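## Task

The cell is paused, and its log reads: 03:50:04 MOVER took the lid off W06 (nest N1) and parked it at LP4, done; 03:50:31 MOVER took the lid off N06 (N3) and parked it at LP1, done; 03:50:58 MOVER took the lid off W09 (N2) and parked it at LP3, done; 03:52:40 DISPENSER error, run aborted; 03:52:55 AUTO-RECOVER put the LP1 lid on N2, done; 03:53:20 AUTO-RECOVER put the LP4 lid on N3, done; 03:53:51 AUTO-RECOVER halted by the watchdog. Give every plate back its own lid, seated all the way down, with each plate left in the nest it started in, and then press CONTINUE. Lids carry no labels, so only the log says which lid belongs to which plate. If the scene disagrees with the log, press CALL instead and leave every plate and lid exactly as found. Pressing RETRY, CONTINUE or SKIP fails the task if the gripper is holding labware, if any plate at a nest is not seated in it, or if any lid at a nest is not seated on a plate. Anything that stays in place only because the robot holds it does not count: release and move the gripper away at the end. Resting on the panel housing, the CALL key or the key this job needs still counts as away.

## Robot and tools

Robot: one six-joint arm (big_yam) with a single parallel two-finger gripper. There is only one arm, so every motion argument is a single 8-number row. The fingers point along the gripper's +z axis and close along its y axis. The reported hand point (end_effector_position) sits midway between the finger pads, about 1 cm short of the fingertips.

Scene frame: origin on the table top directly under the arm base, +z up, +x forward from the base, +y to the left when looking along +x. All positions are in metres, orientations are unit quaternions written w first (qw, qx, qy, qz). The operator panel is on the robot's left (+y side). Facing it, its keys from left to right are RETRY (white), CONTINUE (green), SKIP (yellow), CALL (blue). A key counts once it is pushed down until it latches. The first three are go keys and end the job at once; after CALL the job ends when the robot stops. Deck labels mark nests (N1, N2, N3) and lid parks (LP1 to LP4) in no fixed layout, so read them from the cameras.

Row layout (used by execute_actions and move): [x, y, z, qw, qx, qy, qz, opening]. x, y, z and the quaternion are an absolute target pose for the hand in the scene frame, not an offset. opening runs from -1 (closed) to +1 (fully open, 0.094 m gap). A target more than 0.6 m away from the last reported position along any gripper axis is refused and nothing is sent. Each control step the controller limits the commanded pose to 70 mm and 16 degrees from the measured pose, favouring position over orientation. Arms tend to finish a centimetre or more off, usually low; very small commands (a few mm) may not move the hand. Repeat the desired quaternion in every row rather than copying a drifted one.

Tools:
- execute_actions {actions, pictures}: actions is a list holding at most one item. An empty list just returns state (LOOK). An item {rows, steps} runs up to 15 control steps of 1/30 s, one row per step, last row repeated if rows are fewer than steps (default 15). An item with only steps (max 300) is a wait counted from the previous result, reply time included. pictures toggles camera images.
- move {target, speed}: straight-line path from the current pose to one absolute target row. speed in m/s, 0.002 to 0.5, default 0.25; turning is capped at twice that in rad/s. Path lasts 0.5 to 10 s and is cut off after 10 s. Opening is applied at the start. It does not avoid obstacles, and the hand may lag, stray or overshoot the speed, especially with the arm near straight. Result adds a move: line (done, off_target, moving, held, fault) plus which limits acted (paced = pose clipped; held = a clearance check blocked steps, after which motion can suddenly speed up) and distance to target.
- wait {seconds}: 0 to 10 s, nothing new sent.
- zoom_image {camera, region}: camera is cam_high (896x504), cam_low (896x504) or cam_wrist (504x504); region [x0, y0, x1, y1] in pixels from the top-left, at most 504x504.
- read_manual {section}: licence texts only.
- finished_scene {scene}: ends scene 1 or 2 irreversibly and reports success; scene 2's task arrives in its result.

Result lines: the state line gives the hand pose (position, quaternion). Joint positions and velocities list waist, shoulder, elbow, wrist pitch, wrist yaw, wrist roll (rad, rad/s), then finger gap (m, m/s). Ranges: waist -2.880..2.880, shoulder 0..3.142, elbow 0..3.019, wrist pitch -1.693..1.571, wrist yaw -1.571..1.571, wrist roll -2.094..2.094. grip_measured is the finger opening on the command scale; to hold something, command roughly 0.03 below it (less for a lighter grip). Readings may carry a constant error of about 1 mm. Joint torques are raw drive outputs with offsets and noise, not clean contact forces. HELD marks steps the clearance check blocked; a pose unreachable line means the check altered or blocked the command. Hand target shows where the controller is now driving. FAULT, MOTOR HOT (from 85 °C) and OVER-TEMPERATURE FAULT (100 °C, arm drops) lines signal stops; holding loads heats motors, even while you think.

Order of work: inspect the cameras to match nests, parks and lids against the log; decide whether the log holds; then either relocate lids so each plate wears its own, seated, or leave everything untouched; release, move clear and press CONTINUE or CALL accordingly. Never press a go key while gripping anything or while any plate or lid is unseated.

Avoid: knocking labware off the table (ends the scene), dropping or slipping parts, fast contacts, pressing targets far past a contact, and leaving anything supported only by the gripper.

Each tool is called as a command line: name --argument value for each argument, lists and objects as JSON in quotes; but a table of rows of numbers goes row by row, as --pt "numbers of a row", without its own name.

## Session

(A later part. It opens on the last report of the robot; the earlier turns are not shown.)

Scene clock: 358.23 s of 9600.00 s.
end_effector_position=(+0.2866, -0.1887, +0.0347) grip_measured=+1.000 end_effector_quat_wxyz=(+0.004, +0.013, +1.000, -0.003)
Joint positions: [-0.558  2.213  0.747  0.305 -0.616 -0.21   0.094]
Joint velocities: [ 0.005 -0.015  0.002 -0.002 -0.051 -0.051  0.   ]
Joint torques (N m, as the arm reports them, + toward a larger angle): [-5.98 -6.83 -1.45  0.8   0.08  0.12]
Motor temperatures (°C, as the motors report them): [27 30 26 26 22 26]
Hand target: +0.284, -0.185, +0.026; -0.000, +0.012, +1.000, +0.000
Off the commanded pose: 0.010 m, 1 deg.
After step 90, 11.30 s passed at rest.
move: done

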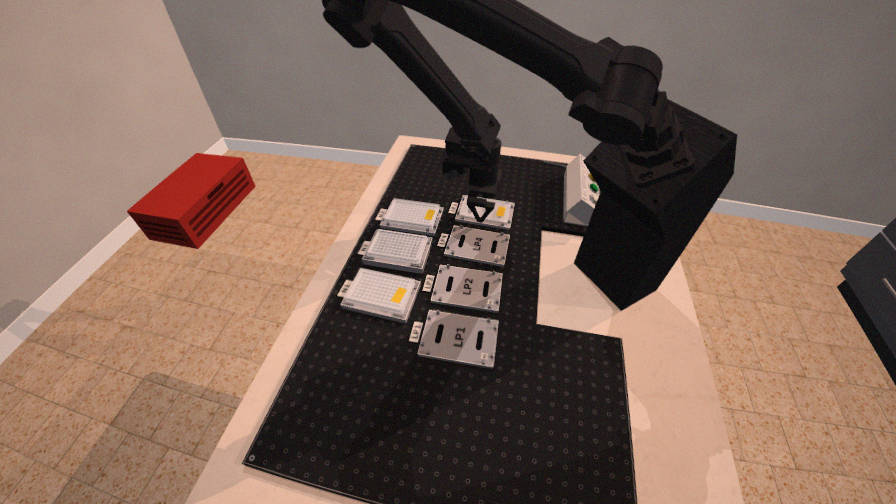

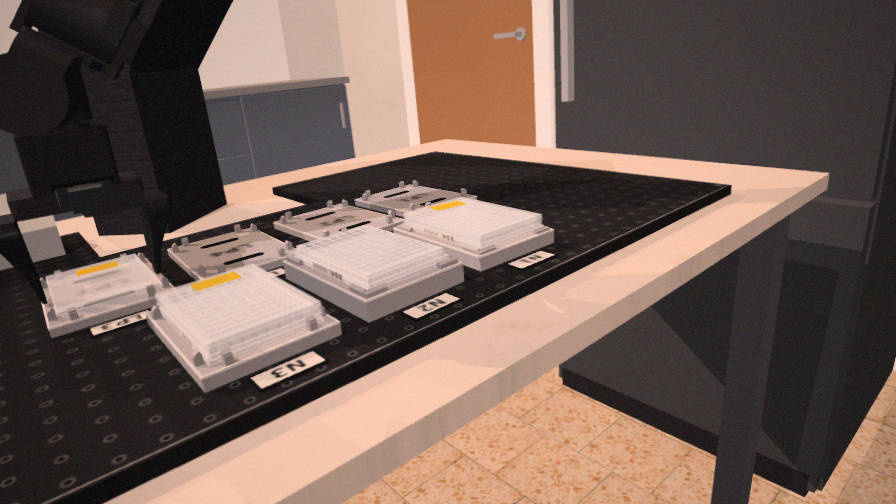

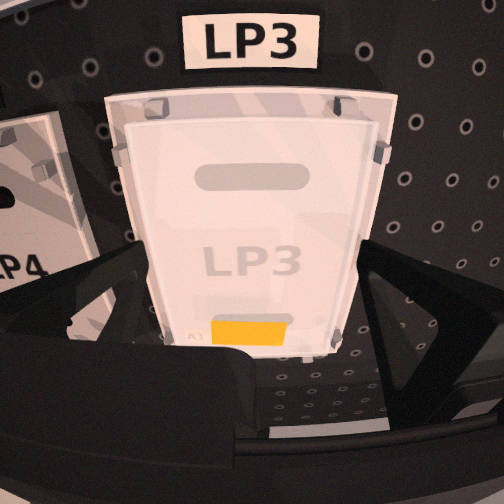

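execute_actions --actions '[{"rows": [[0.2835,-0.1853,0.028,0,0.012,1,0,0.76]], "steps": 15}]' --pictures false

move --target '[0.289,-0.1915,0.065,0,0.013,1,0,0.76]' --speed 0.015

Scene clock: 365.77 s of 9600.00 s.
end_effector_position=(+0.2866, -0.1887, +0.0347) grip_measured=+0.784 end_effector_quat_wxyz=(+0.004, +0.013, +1.000, -0.003)
Joint positions: [-0.558  2.213  0.747  0.305 -0.616 -0.209  0.084]
Joint velocities: [-0.015 -0.005 -0.002 -0.007 -0.051  0.051 -0.001]
Joint torques (N m, as the arm reports them, + toward a larger angle): [-7.28 -7.45 -1.75  0.75  0.03  0.15]
Motor temperatures (°C, as the motors report them): [27 30 26 26 22 26]
Hand target: +0.283, -0.185, +0.028; -0.000, +0.012, +1.000, +0.000
Off the commanded pose: 0.008 m, 1 deg.
Steps of this call (steps 1 to 90: nothing new was sent; then 4.03 s passed at rest; steps 91 to 105: all 15 steps of this action). Readings (end_effector_position):
91: (+0.2866, -0.1887, +0.0347)
92: (+0.2866, -0.1887, +0.0347)
94: (+0.2866, -0.1887, +0.0347)
98: (+0.2866, -0.1887, +0.0347)
105: the state above

Scene clock: 368.30 s of 9600.00 s.
end_effector_position=(+0.2911, -0.1910, +0.0573) grip_measured=+0.784 end_effector_quat_wxyz=(-0.000, +0.011, +1.000, +0.001)
Joint positions: [-0.599  2.151  0.736  0.213 -0.636 -0.268  0.084]
Joint velocities: [-0.005  0.005 -0.022 -0.007  0.022 -0.051  0.   ]
Joint torques (N m, as the arm reports them, + toward a larger angle): [ -8.3  -11.    -3.02   0.06  -0.14  -0.06]
Motor temperatures (°C, as the motors report them): [27 30 26 25 22 26]
Hand target: +0.289, -0.192, +0.065; -0.000, +0.013, +1.000, -0.001
Off the commanded pose: 0.008 m, 0 deg.
move: done

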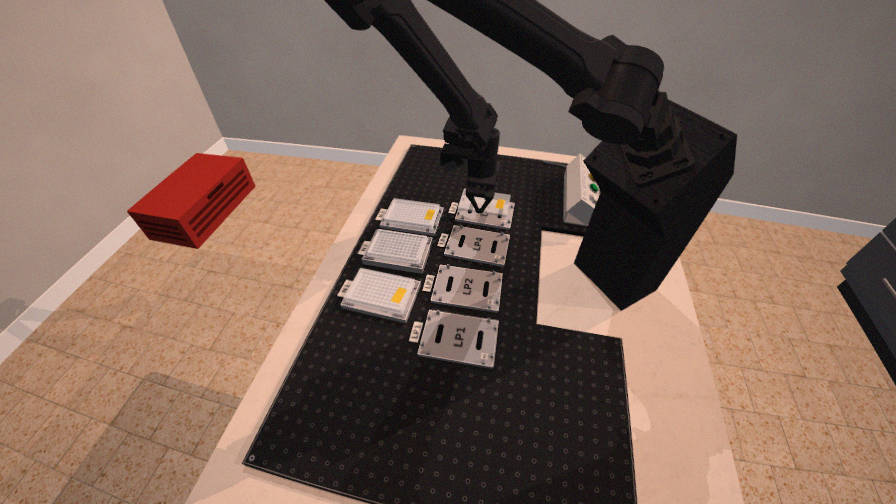

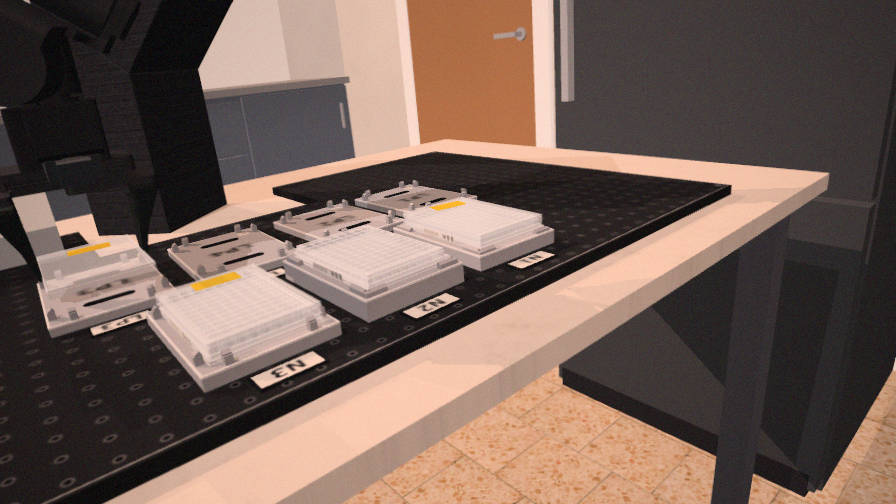

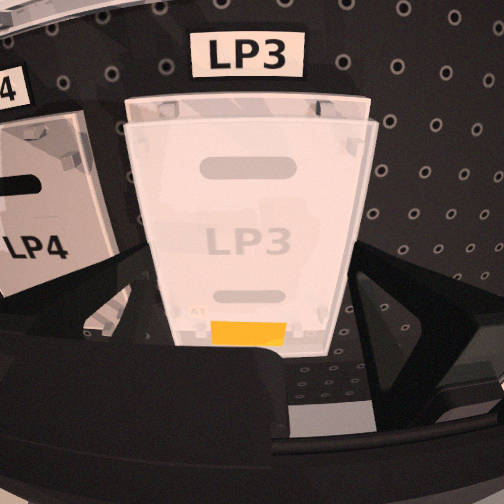

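move --target '[0.30,-0.17,0.125,0,0.0,1,0,0.76]' --speed 0.08

move --target '[0.47,0.008,0.115,0,-0.010,1,0,0.76]' --speed 0.12

move --target '[0.4675,0.013,0.067,0,-0.010,1,0,0.76]' --speed 0.025

zoom_image --camera "cam_wrist" --region '[110, 60, 395, 345]'

Scene clock: 382.33 s of 9600.00 s.
end_effector_position=(+0.3012, -0.1686, +0.1201) grip_measured=+0.784 end_effector_quat_wxyz=(-0.000, -0.001, +1.000, +0.001)
Joint positions: [-0.648  1.93   0.649  0.043 -0.654 -0.351  0.084]
Joint velocities: [-0.024 -0.015  0.007  0.002 -0.095  0.007 -0.001]
Joint torques (N m, as the arm reports them, + toward a larger angle): [-7.72 -9.5  -0.9  -0.03 -0.19 -0.04]
Motor temperatures (°C, as the motors report them): [27 30 26 25 22 26]
Hand target: +0.299, -0.170, +0.125; +0.000, -0.000, +1.000, -0.000
Off the commanded pose: 0.005 m, 0 deg.
After step 90, 9.80 s passed at rest.
move: done

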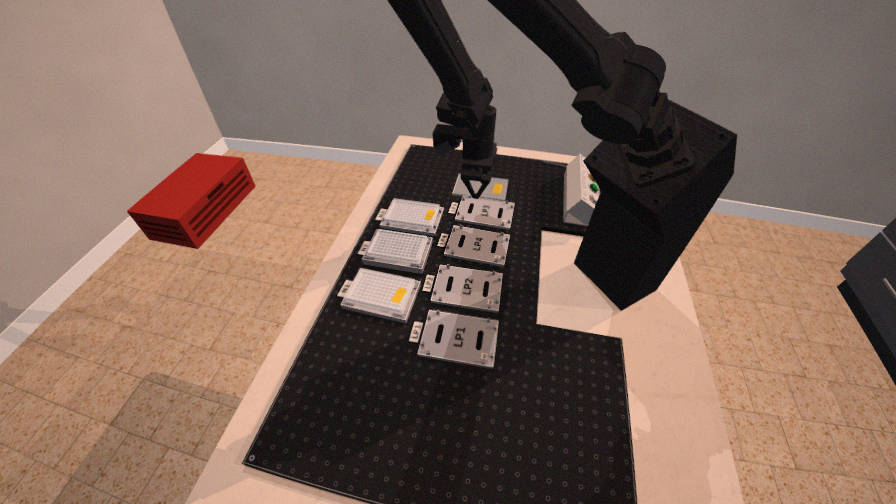

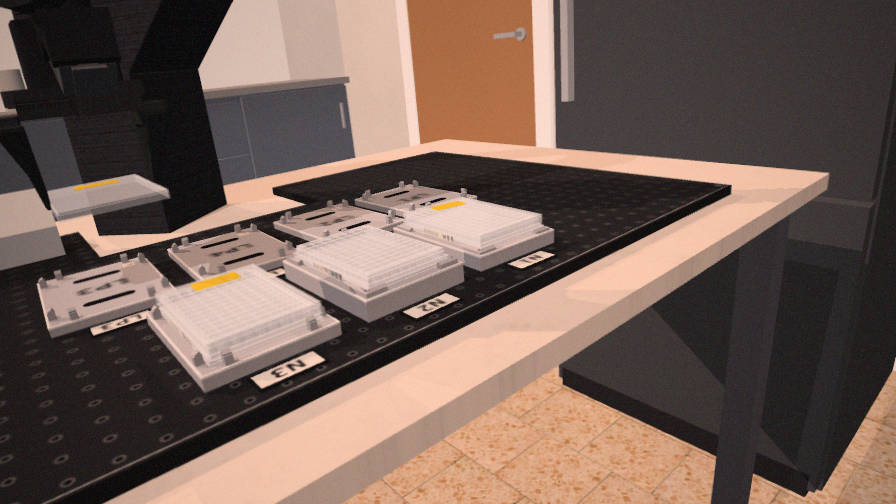

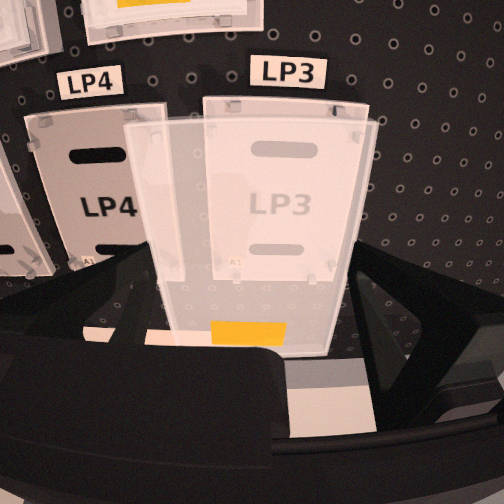

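Scene clock: 384.73 s of 9600.00 s.
end_effector_position=(+0.4590, +0.0052, +0.1135) grip_measured=+0.784 end_effector_quat_wxyz=(-0.005, -0.009, +1.000, +0.001)
Joint positions: [-0.228  1.649  0.881 -0.239 -0.467  0.076  0.084]
Joint velocities: [ 0.005 -0.015  0.012  0.007 -0.022  0.007 -0.001]
Joint torques (N m, as the arm reports them, + toward a larger angle): [ -4.87 -14.07   3.25  -0.04   0.05   0.12]
Motor temperatures (°C, as the motors report them): [27 30 26 25 22 26]
Hand target: +0.466, +0.013, +0.117; -0.001, -0.009, +1.000, +0.003
Off the commanded pose: 0.011 m, 1 deg.
move: off_target

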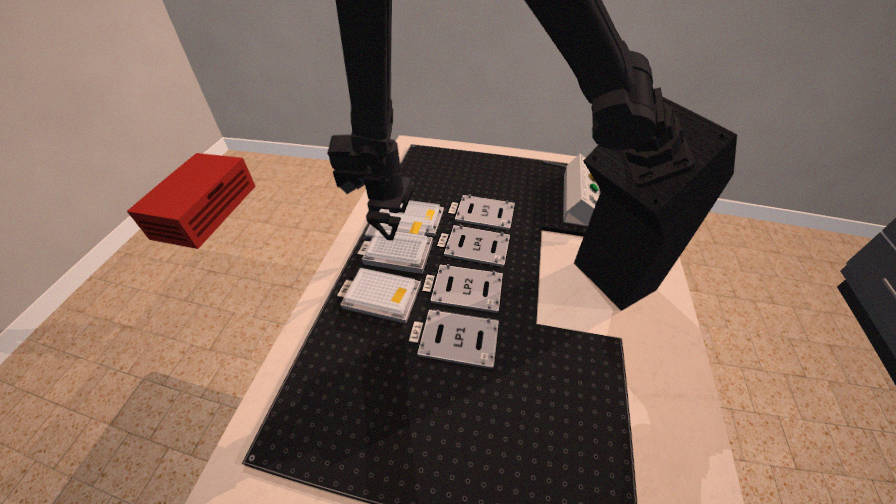

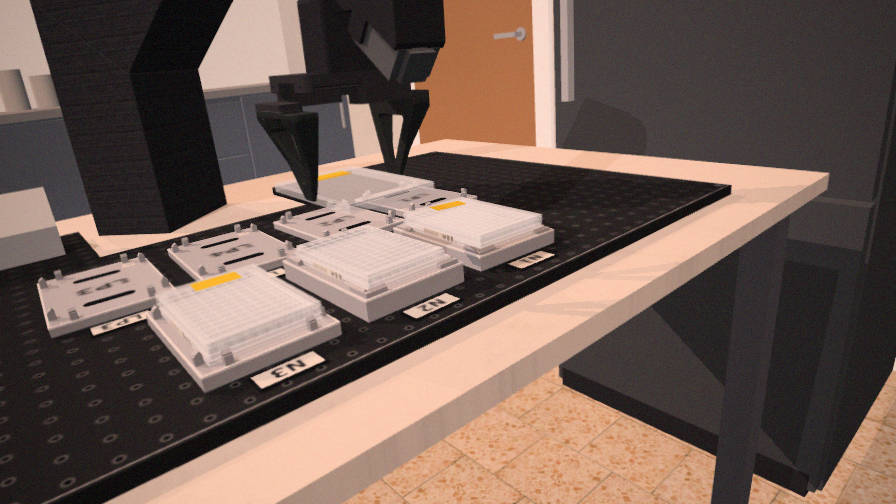

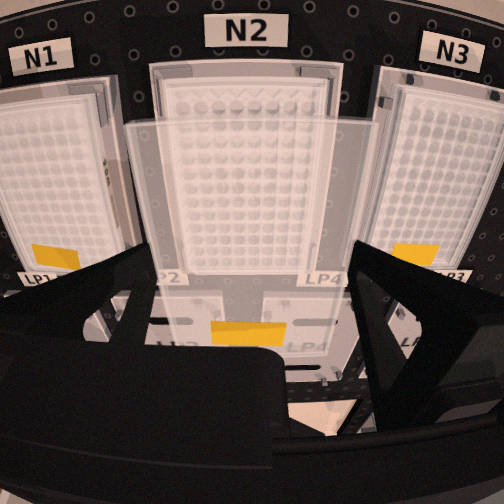

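Scene clock: 386.90 s of 9600.00 s.
end_effector_position=(+0.4663, +0.0094, +0.0770) grip_measured=+0.784 end_effector_quat_wxyz=(+0.001, -0.009, +1.000, -0.002)
Joint positions: [-0.183  1.74   0.923 -0.159 -0.434  0.123  0.084]
Joint velocities: [ 0.005 -0.005  0.002  0.002  0.022  0.022 -0.   ]
Joint torques (N m, as the arm reports them, + toward a larger angle): [ -4.8  -10.59   3.04   0.94   0.11   0.17]
Motor temperatures (°C, as the motors report them): [27 30 26 25 22 26]
Hand target: +0.468, +0.014, +0.067; -0.000, -0.010, +1.000, +0.000
Off the commanded pose: 0.011 m, 0 deg.
move: off_target

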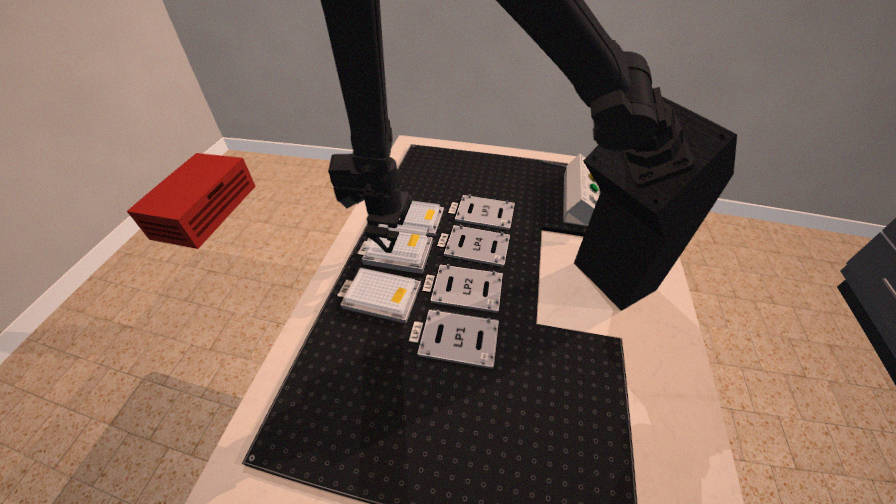

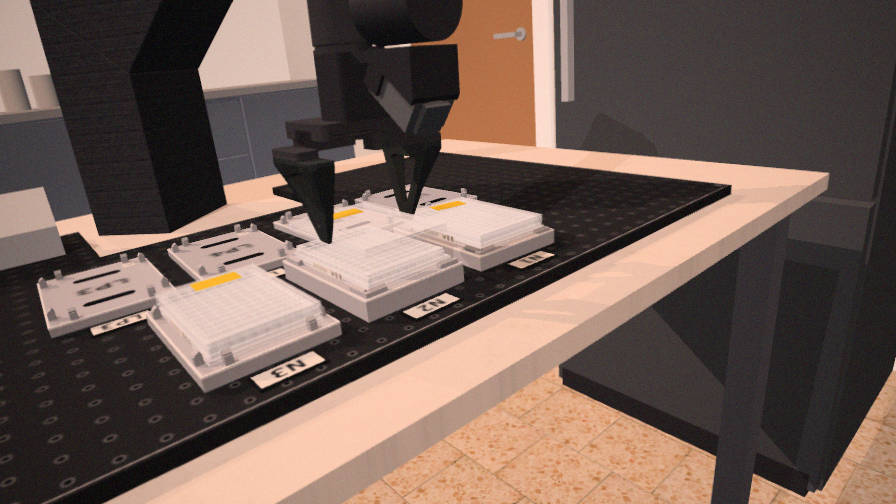

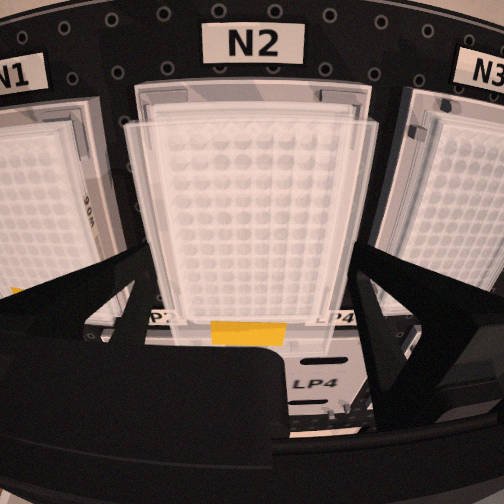

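Region (110, 60, 395, 345) of cam_wrist's 504x504 image, scaled by 1.768, with more detail than that image has.

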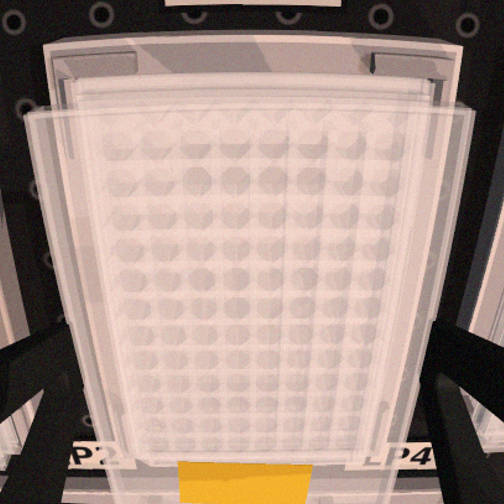

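execute_actions --actions '[]'

Scene clock: 425.17 s of 9600.00 s.
end_effector_position=(+0.4663, +0.0094, +0.0770) grip_measured=+0.784 end_effector_quat_wxyz=(+0.001, -0.009, +1.000, -0.002)
Joint positions: [-0.183  1.74   0.923 -0.159 -0.434  0.124  0.084]
Joint velocities: [-0.005 -0.005  0.002 -0.007 -0.081  0.022 -0.001]
Joint torques (N m, as the arm reports them, + toward a larger angle): [ -4.84 -10.67   3.05   1.     0.08   0.12]
Motor temperatures (°C, as the motors report them): [27 30 26 26 22 26]
Hand target: +0.468, +0.014, +0.067; -0.000, -0.010, +1.000, +0.000
Off the commanded pose: 0.011 m, 0 deg.
Steps of this call (steps 1 to 90: nothing new was sent; then 35.27 s passed at rest). Readings (end_effector_position):
1: (+0.4663, +0.0094, +0.0770)
2: (+0.4663, +0.0094, +0.0770)
4: (+0.4663, +0.0094, +0.0770)
8: (+0.4663, +0.0094, +0.0770)
90: the state above

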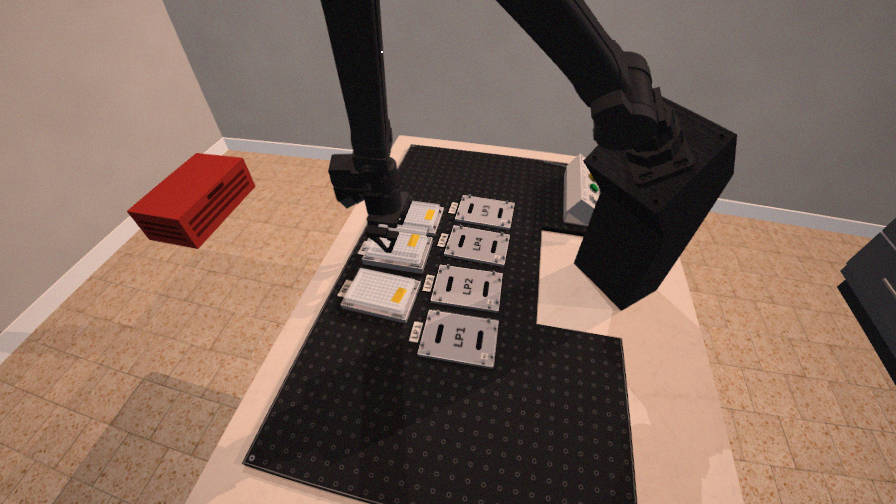

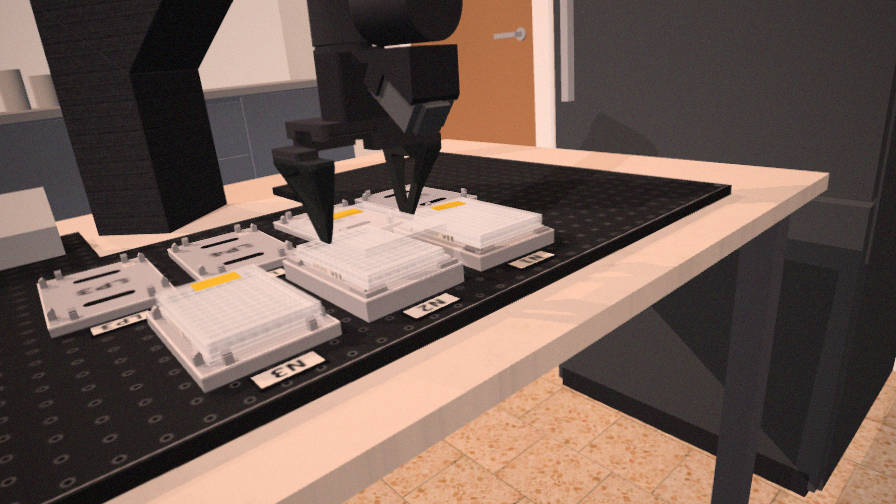

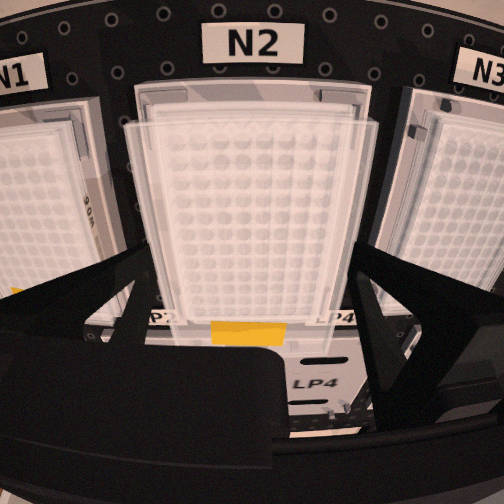

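move --target '[0.467,0.0128,0.057,0,-0.008,1,0,0.76]' --speed 0.012

zoom_image --camera "cam_wrist" --region '[110, 60, 395, 345]'

Scene clock: 432.53 s of 9600.00 s.
end_effector_position=(+0.4669, +0.0088, +0.0676) grip_measured=+0.784 end_effector_quat_wxyz=(+0.002, -0.007, +1.000, -0.003)
Joint positions: [-0.175  1.765  0.933 -0.139 -0.428  0.135  0.084]
Joint velocities: [-0.005 -0.015 -0.017  0.002  0.007  0.007 -0.   ]
Joint torques (N m, as the arm reports them, + toward a larger angle): [ -5.11 -11.1    2.67   0.91   0.11   0.15]
Motor temperatures (°C, as the motors report them): [27 30 26 26 22 26]
Hand target: +0.467, +0.013, +0.057; -0.000, -0.008, +1.000, +0.000
Off the commanded pose: 0.011 m, 0 deg.
After step 90, 2.47 s passed at rest.
move: off_target

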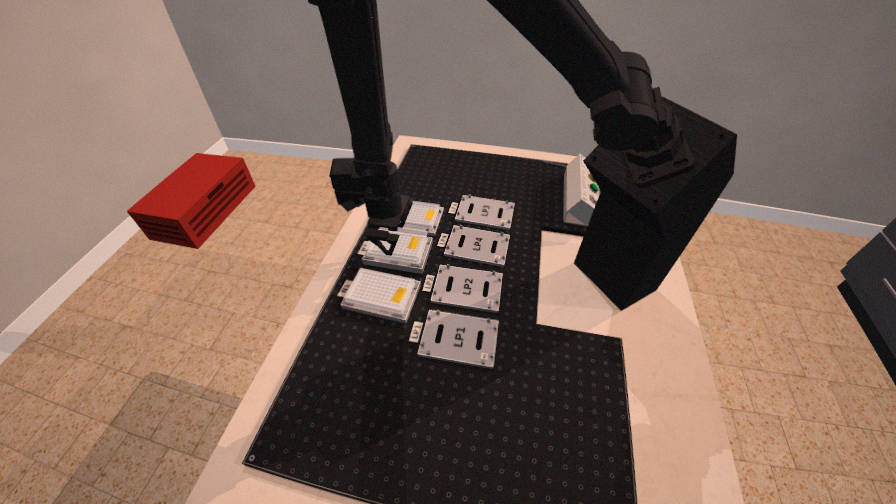

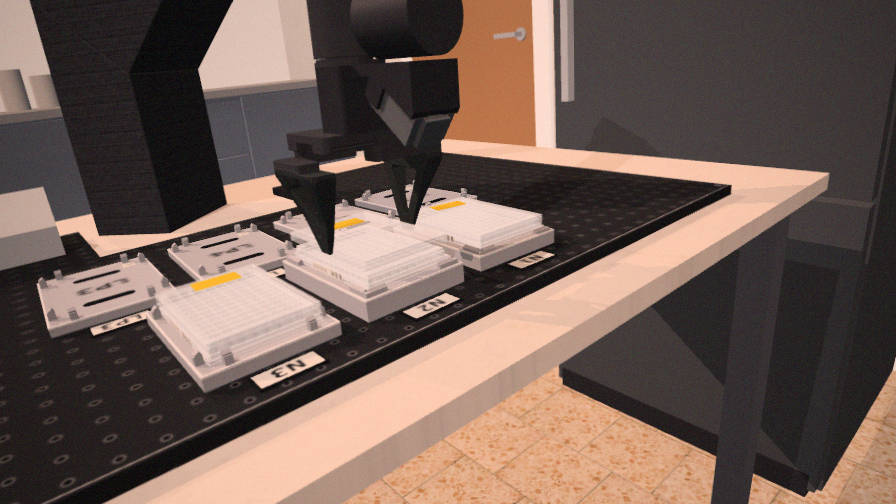

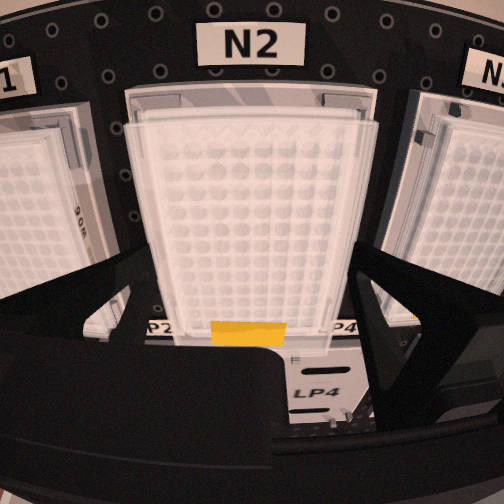

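Region (110, 60, 395, 345) of cam_wrist's 504x504 image, scaled by 1.768, with more detail than that image has.

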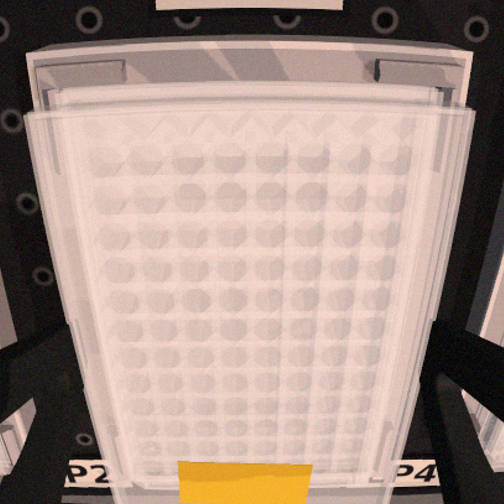

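move --target '[0.4662,0.0130,0.0455,0,-0.008,1,0,0.76]' --speed 0.01

zoom_image --camera "cam_low" --region '[270, 200, 480, 330]'

Scene clock: 440.63 s of 9600.00 s.
end_effector_position=(+0.4668, +0.0088, +0.0566) grip_measured=+0.784 end_effector_quat_wxyz=(+0.002, -0.007, +1.000, -0.003)
Joint positions: [-0.165  1.793  0.943 -0.117 -0.423  0.144  0.084]
Joint velocities: [-0.024  0.005 -0.012  0.012 -0.022 -0.081 -0.   ]
Joint torques (N m, as the arm reports them, + toward a larger angle): [ -5.43 -11.14   2.65   0.85   0.11   0.16]
Motor temperatures (°C, as the motors report them): [26 30 26 26 22 26]
Hand target: +0.466, +0.013, +0.046; +0.000, -0.008, +1.000, +0.000
Off the commanded pose: 0.012 m, 0 deg.
After step 90, 2.63 s passed at rest.
move: off_target

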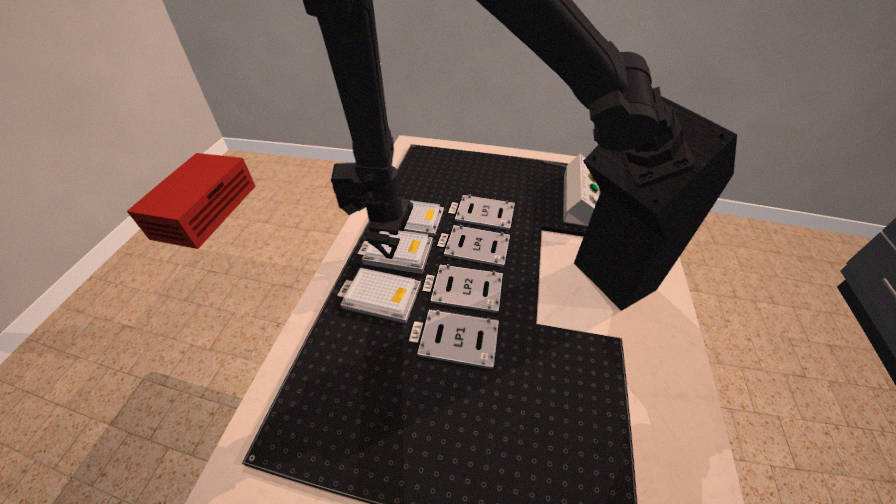

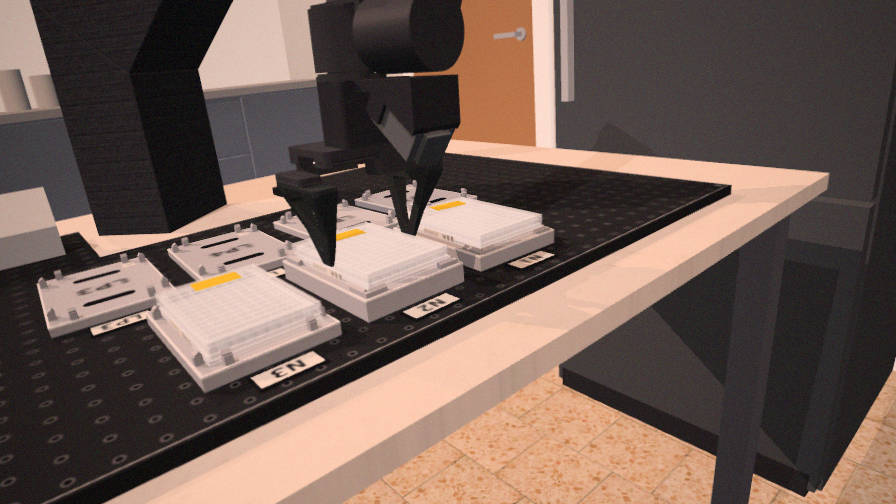

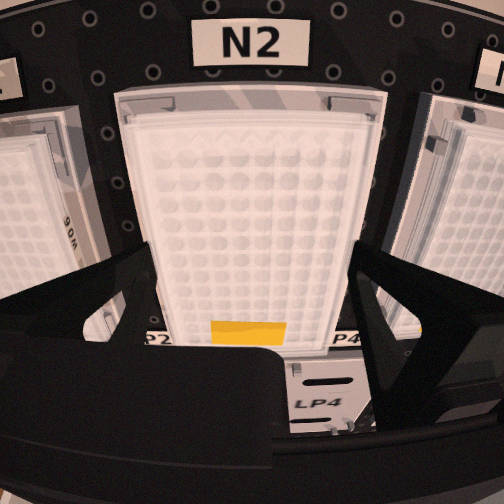

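Region (270, 200, 480, 330) of cam_low's 896x504 image, scaled by 2.400, with more detail than that image has; it fills the top 312 rows of this view, and the rest is white.

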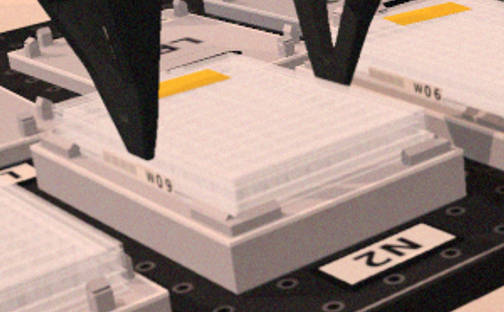

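execute_actions --actions '[{"rows": [[0.4662,0.0130,0.049,0,-0.008,1,0,1]], "steps": 15}]' --pictures false

move --target '[0.468,0.0055,0.10,0,-0.008,1,0,1]' --speed 0.03

zoom_image --camera "cam_low" --region '[140, 180, 570, 400]'

Scene clock: 450.00 s of 9600.00 s.
end_effector_position=(+0.4668, +0.0088, +0.0566) grip_measured=+1.000 end_effector_quat_wxyz=(+0.002, -0.007, +1.000, -0.003)
Joint positions: [-0.165  1.793  0.943 -0.117 -0.423  0.144  0.094]
Joint velocities: [-0.015 -0.005  0.002 -0.012 -0.007  0.022  0.   ]
Joint torques (N m, as the arm reports them, + toward a larger angle): [ -5.36 -11.95   2.07   0.74   0.03   0.16]
Motor temperatures (°C, as the motors report them): [26 30 26 26 22 26]
Hand target: +0.466, +0.013, +0.049; -0.000, -0.008, +1.000, +0.000
Off the commanded pose: 0.009 m, 0 deg.
Steps of this call (steps 1 to 90: nothing new was sent; then 5.87 s passed at rest; steps 91 to 105: all 15 steps of this action). Readings (end_effector_position):
91: (+0.4668, +0.0088, +0.0566)
92: (+0.4668, +0.0088, +0.0566)
94: (+0.4668, +0.0088, +0.0566)
98: (+0.4668, +0.0088, +0.0566)
105: the state above

Scene clock: 451.97 s of 9600.00 s.
end_effector_position=(+0.4675, +0.0082, +0.0923) grip_measured=+1.000 end_effector_quat_wxyz=(-0.002, -0.008, +1.000, +0.002)
Joint positions: [-0.203  1.705  0.917 -0.2   -0.454  0.105  0.094]
Joint velocities: [-0.015 -0.005 -0.007 -0.002  0.037  0.081  0.   ]
Joint torques (N m, as the arm reports them, + toward a larger angle): [ -6.55 -14.74   1.13   0.12  -0.16  -0.1 ]
Motor temperatures (°C, as the motors report them): [27 30 26 26 22 26]
Hand target: +0.468, +0.005, +0.100; +0.000, -0.008, +1.000, -0.000
Off the commanded pose: 0.008 m, 0 deg.
move: done

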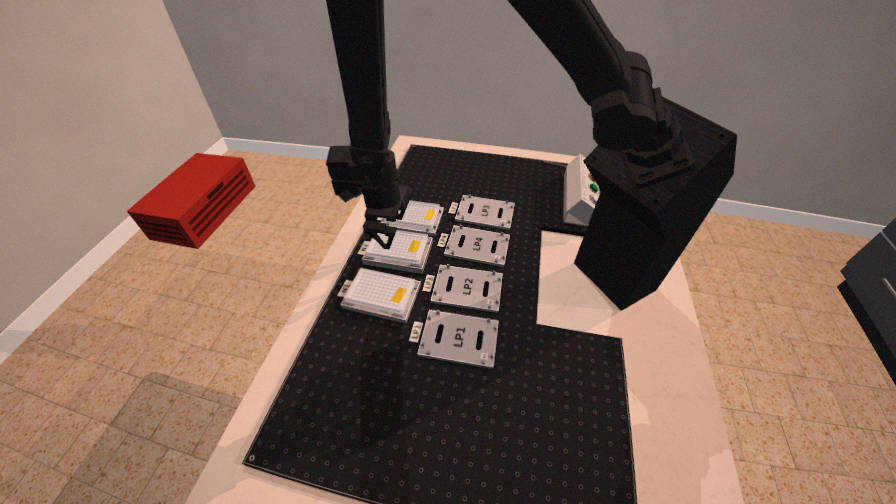

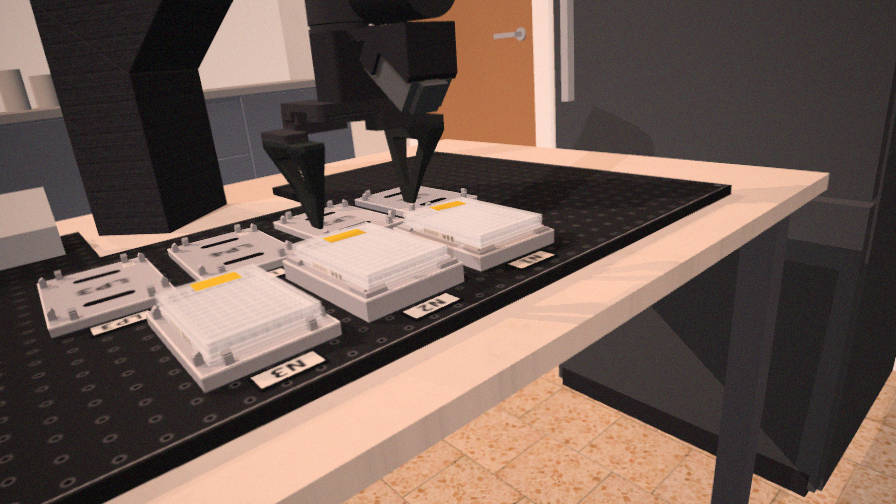

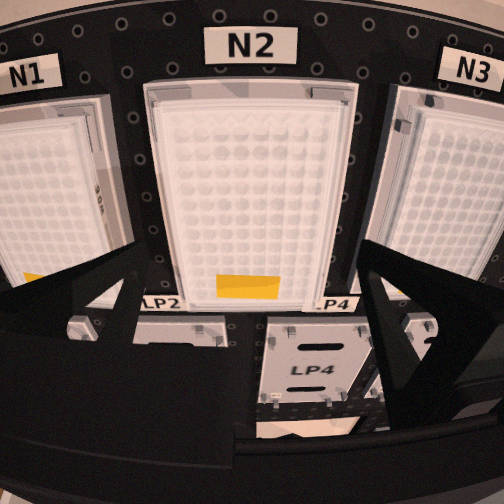

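Region (140, 180, 570, 400) of cam_low's 896x504 image, scaled by 1.172, with more detail than that image has; it fills the top 258 rows of this view, and the rest is white.

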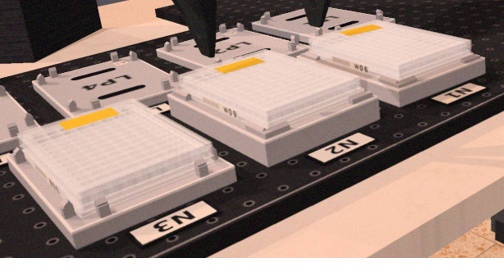

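move --target '[0.25,-0.27,0.26,0,0,1,0,-1]' --speed 0.15

move --target '[0.0,-0.28,0.26,0,0,1,0,-1]' --speed 0.12

Scene clock: 465.67 s of 9600.00 s.
end_effector_position=(+0.2505, -0.2706, +0.2588) grip_measured=-0.980 end_effector_quat_wxyz=(+0.000, +0.004, +1.000, -0.007)
Joint positions: [-1.136  1.861  0.771 -0.536 -0.711 -0.957  0.001]
Joint velocities: [ 0.005 -0.015 -0.007 -0.012  0.037 -0.066 -0.001]
Joint torques (N m, as the arm reports them, + toward a larger angle): [-8.44 -6.11  6.94 -0.02 -0.14 -0.08]
Motor temperatures (°C, as the motors report them): [27 31 26 25 22 26]
Hand target: +0.255, -0.278, +0.259; +0.000, -0.001, +1.000, -0.007
Off the commanded pose: 0.001 m, 1 deg.
After step 90, 7.57 s passed at rest.
move: done

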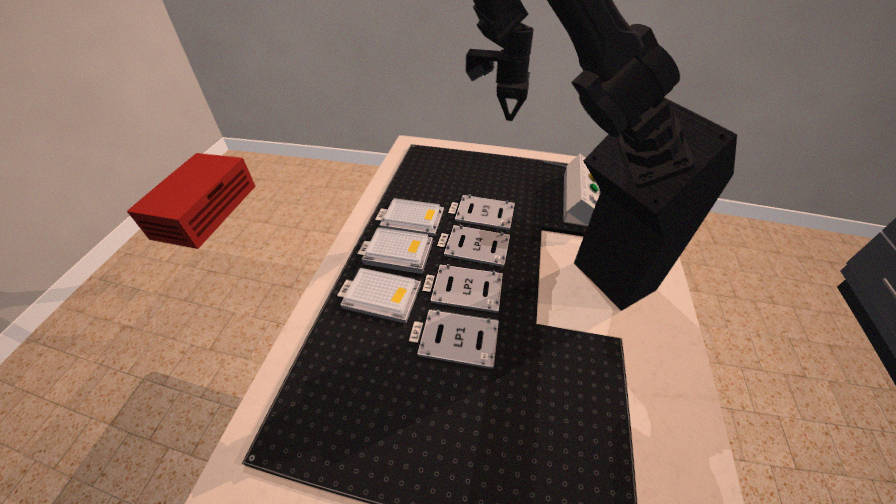

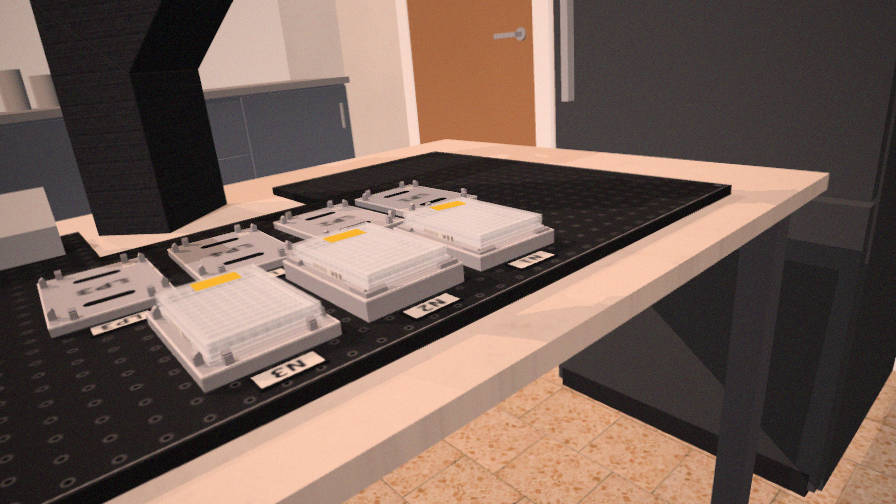

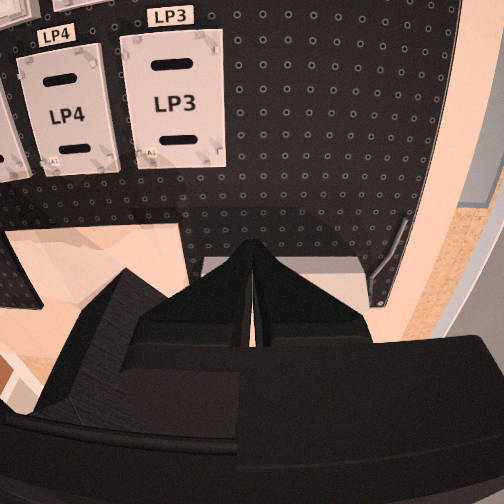

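Scene clock: 468.30 s of 9600.00 s.
end_effector_position=(-0.0006, -0.2782, +0.2613) grip_measured=-0.980 end_effector_quat_wxyz=(-0.003, +0.006, +1.000, -0.004)
Joint positions: [-1.756  2.258  0.684 -0.504 -0.524 -1.696  0.001]
Joint velocities: [-0.015 -0.005  0.002 -0.007  0.007  0.022 -0.001]
Joint torques (N m, as the arm reports them, + toward a larger angle): [-6.18 -7.05  7.09 -0.07 -0.09 -0.1 ]
Motor temperatures (°C, as the motors report them): [27 30 26 25 22 26]
Hand target: -0.002, -0.287, +0.262; -0.003, +0.001, +1.000, -0.004
Off the commanded pose: 0.002 m, 1 deg.
move: done

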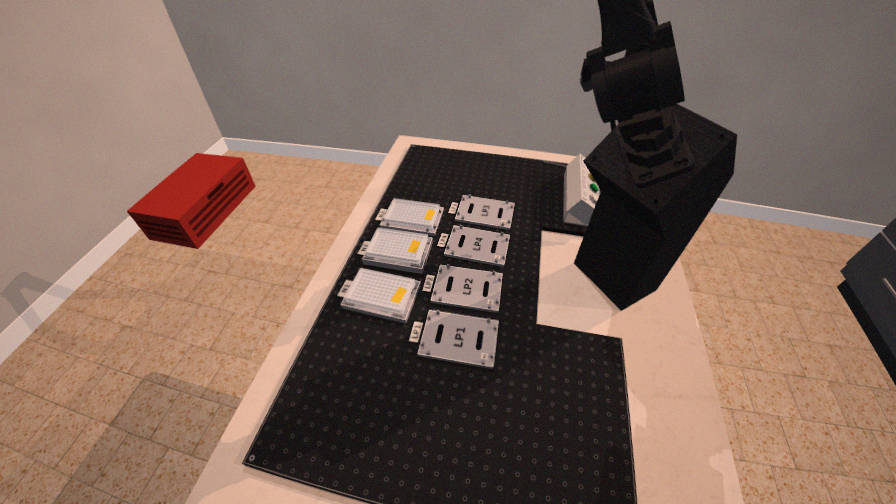

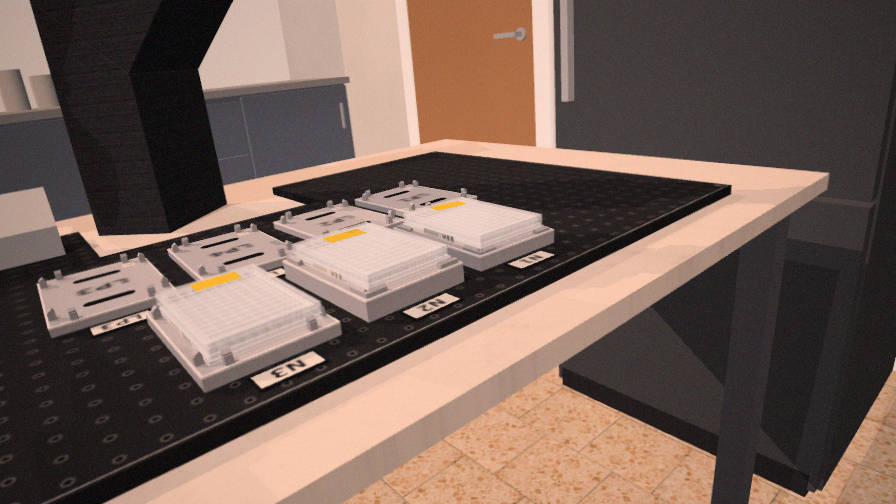

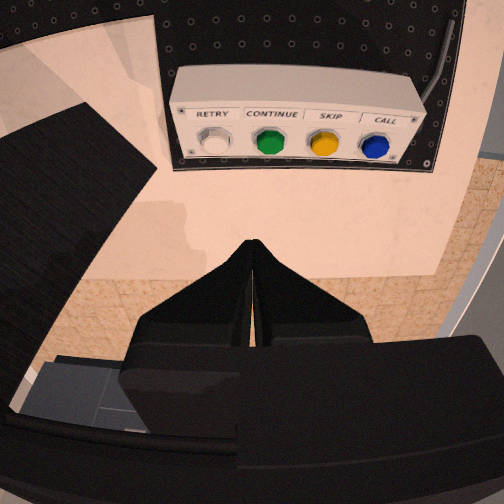

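move --target '[-0.044,-0.294,0.150,0.2588,0,0.9659,0,-1]' --speed 0.08

Scene clock: 487.43 s of 9600.00 s.
end_effector_position=(-0.0428, -0.2948, +0.1543) grip_measured=-0.980 end_effector_quat_wxyz=(+0.251, -0.000, +0.968, +0.004)
Joint positions: [-1.938  2.846  0.955 -0.534 -0.902 -2.051  0.001]
Joint velocities: [-0.005  0.005 -0.007  0.007 -0.022 -0.081  0.   ]
Joint torques (N m, as the arm reports them, + toward a larger angle): [ -6.19 -10.76   3.78  -0.59  -0.57  -0.1 ]
Motor temperatures (°C, as the motors report them): [27 30 27 25 22 26]
Hand target: -0.046, -0.296, +0.151; +0.257, +0.002, +0.966, +0.003
Off the commanded pose: 0.005 m, 1 deg.
After step 90, 12.50 s passed at rest.
move: done

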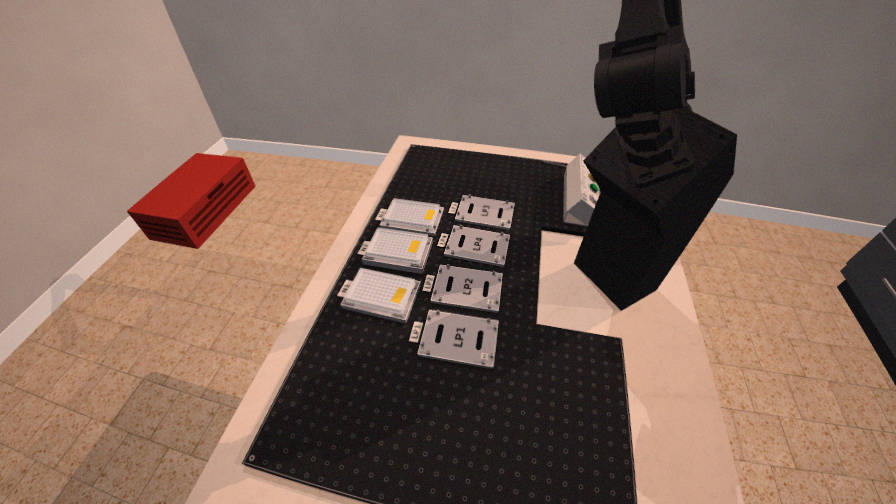

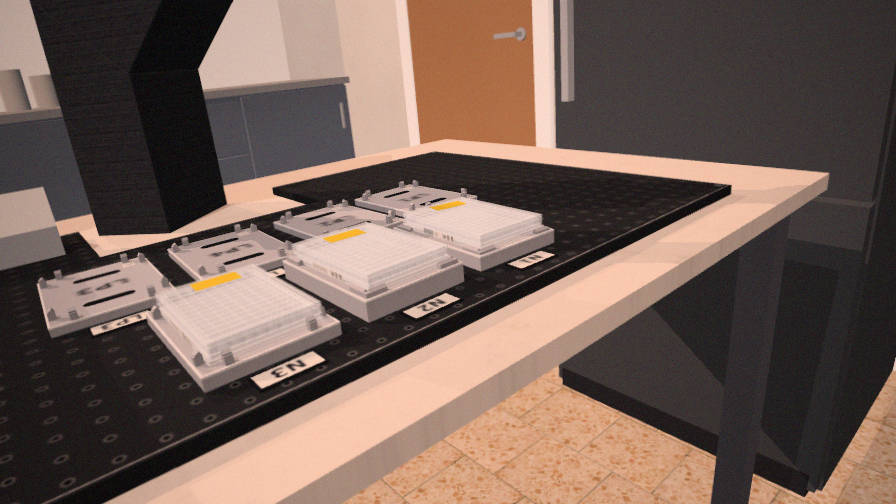

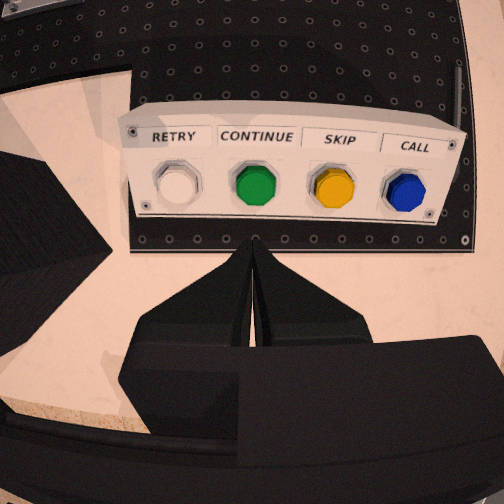

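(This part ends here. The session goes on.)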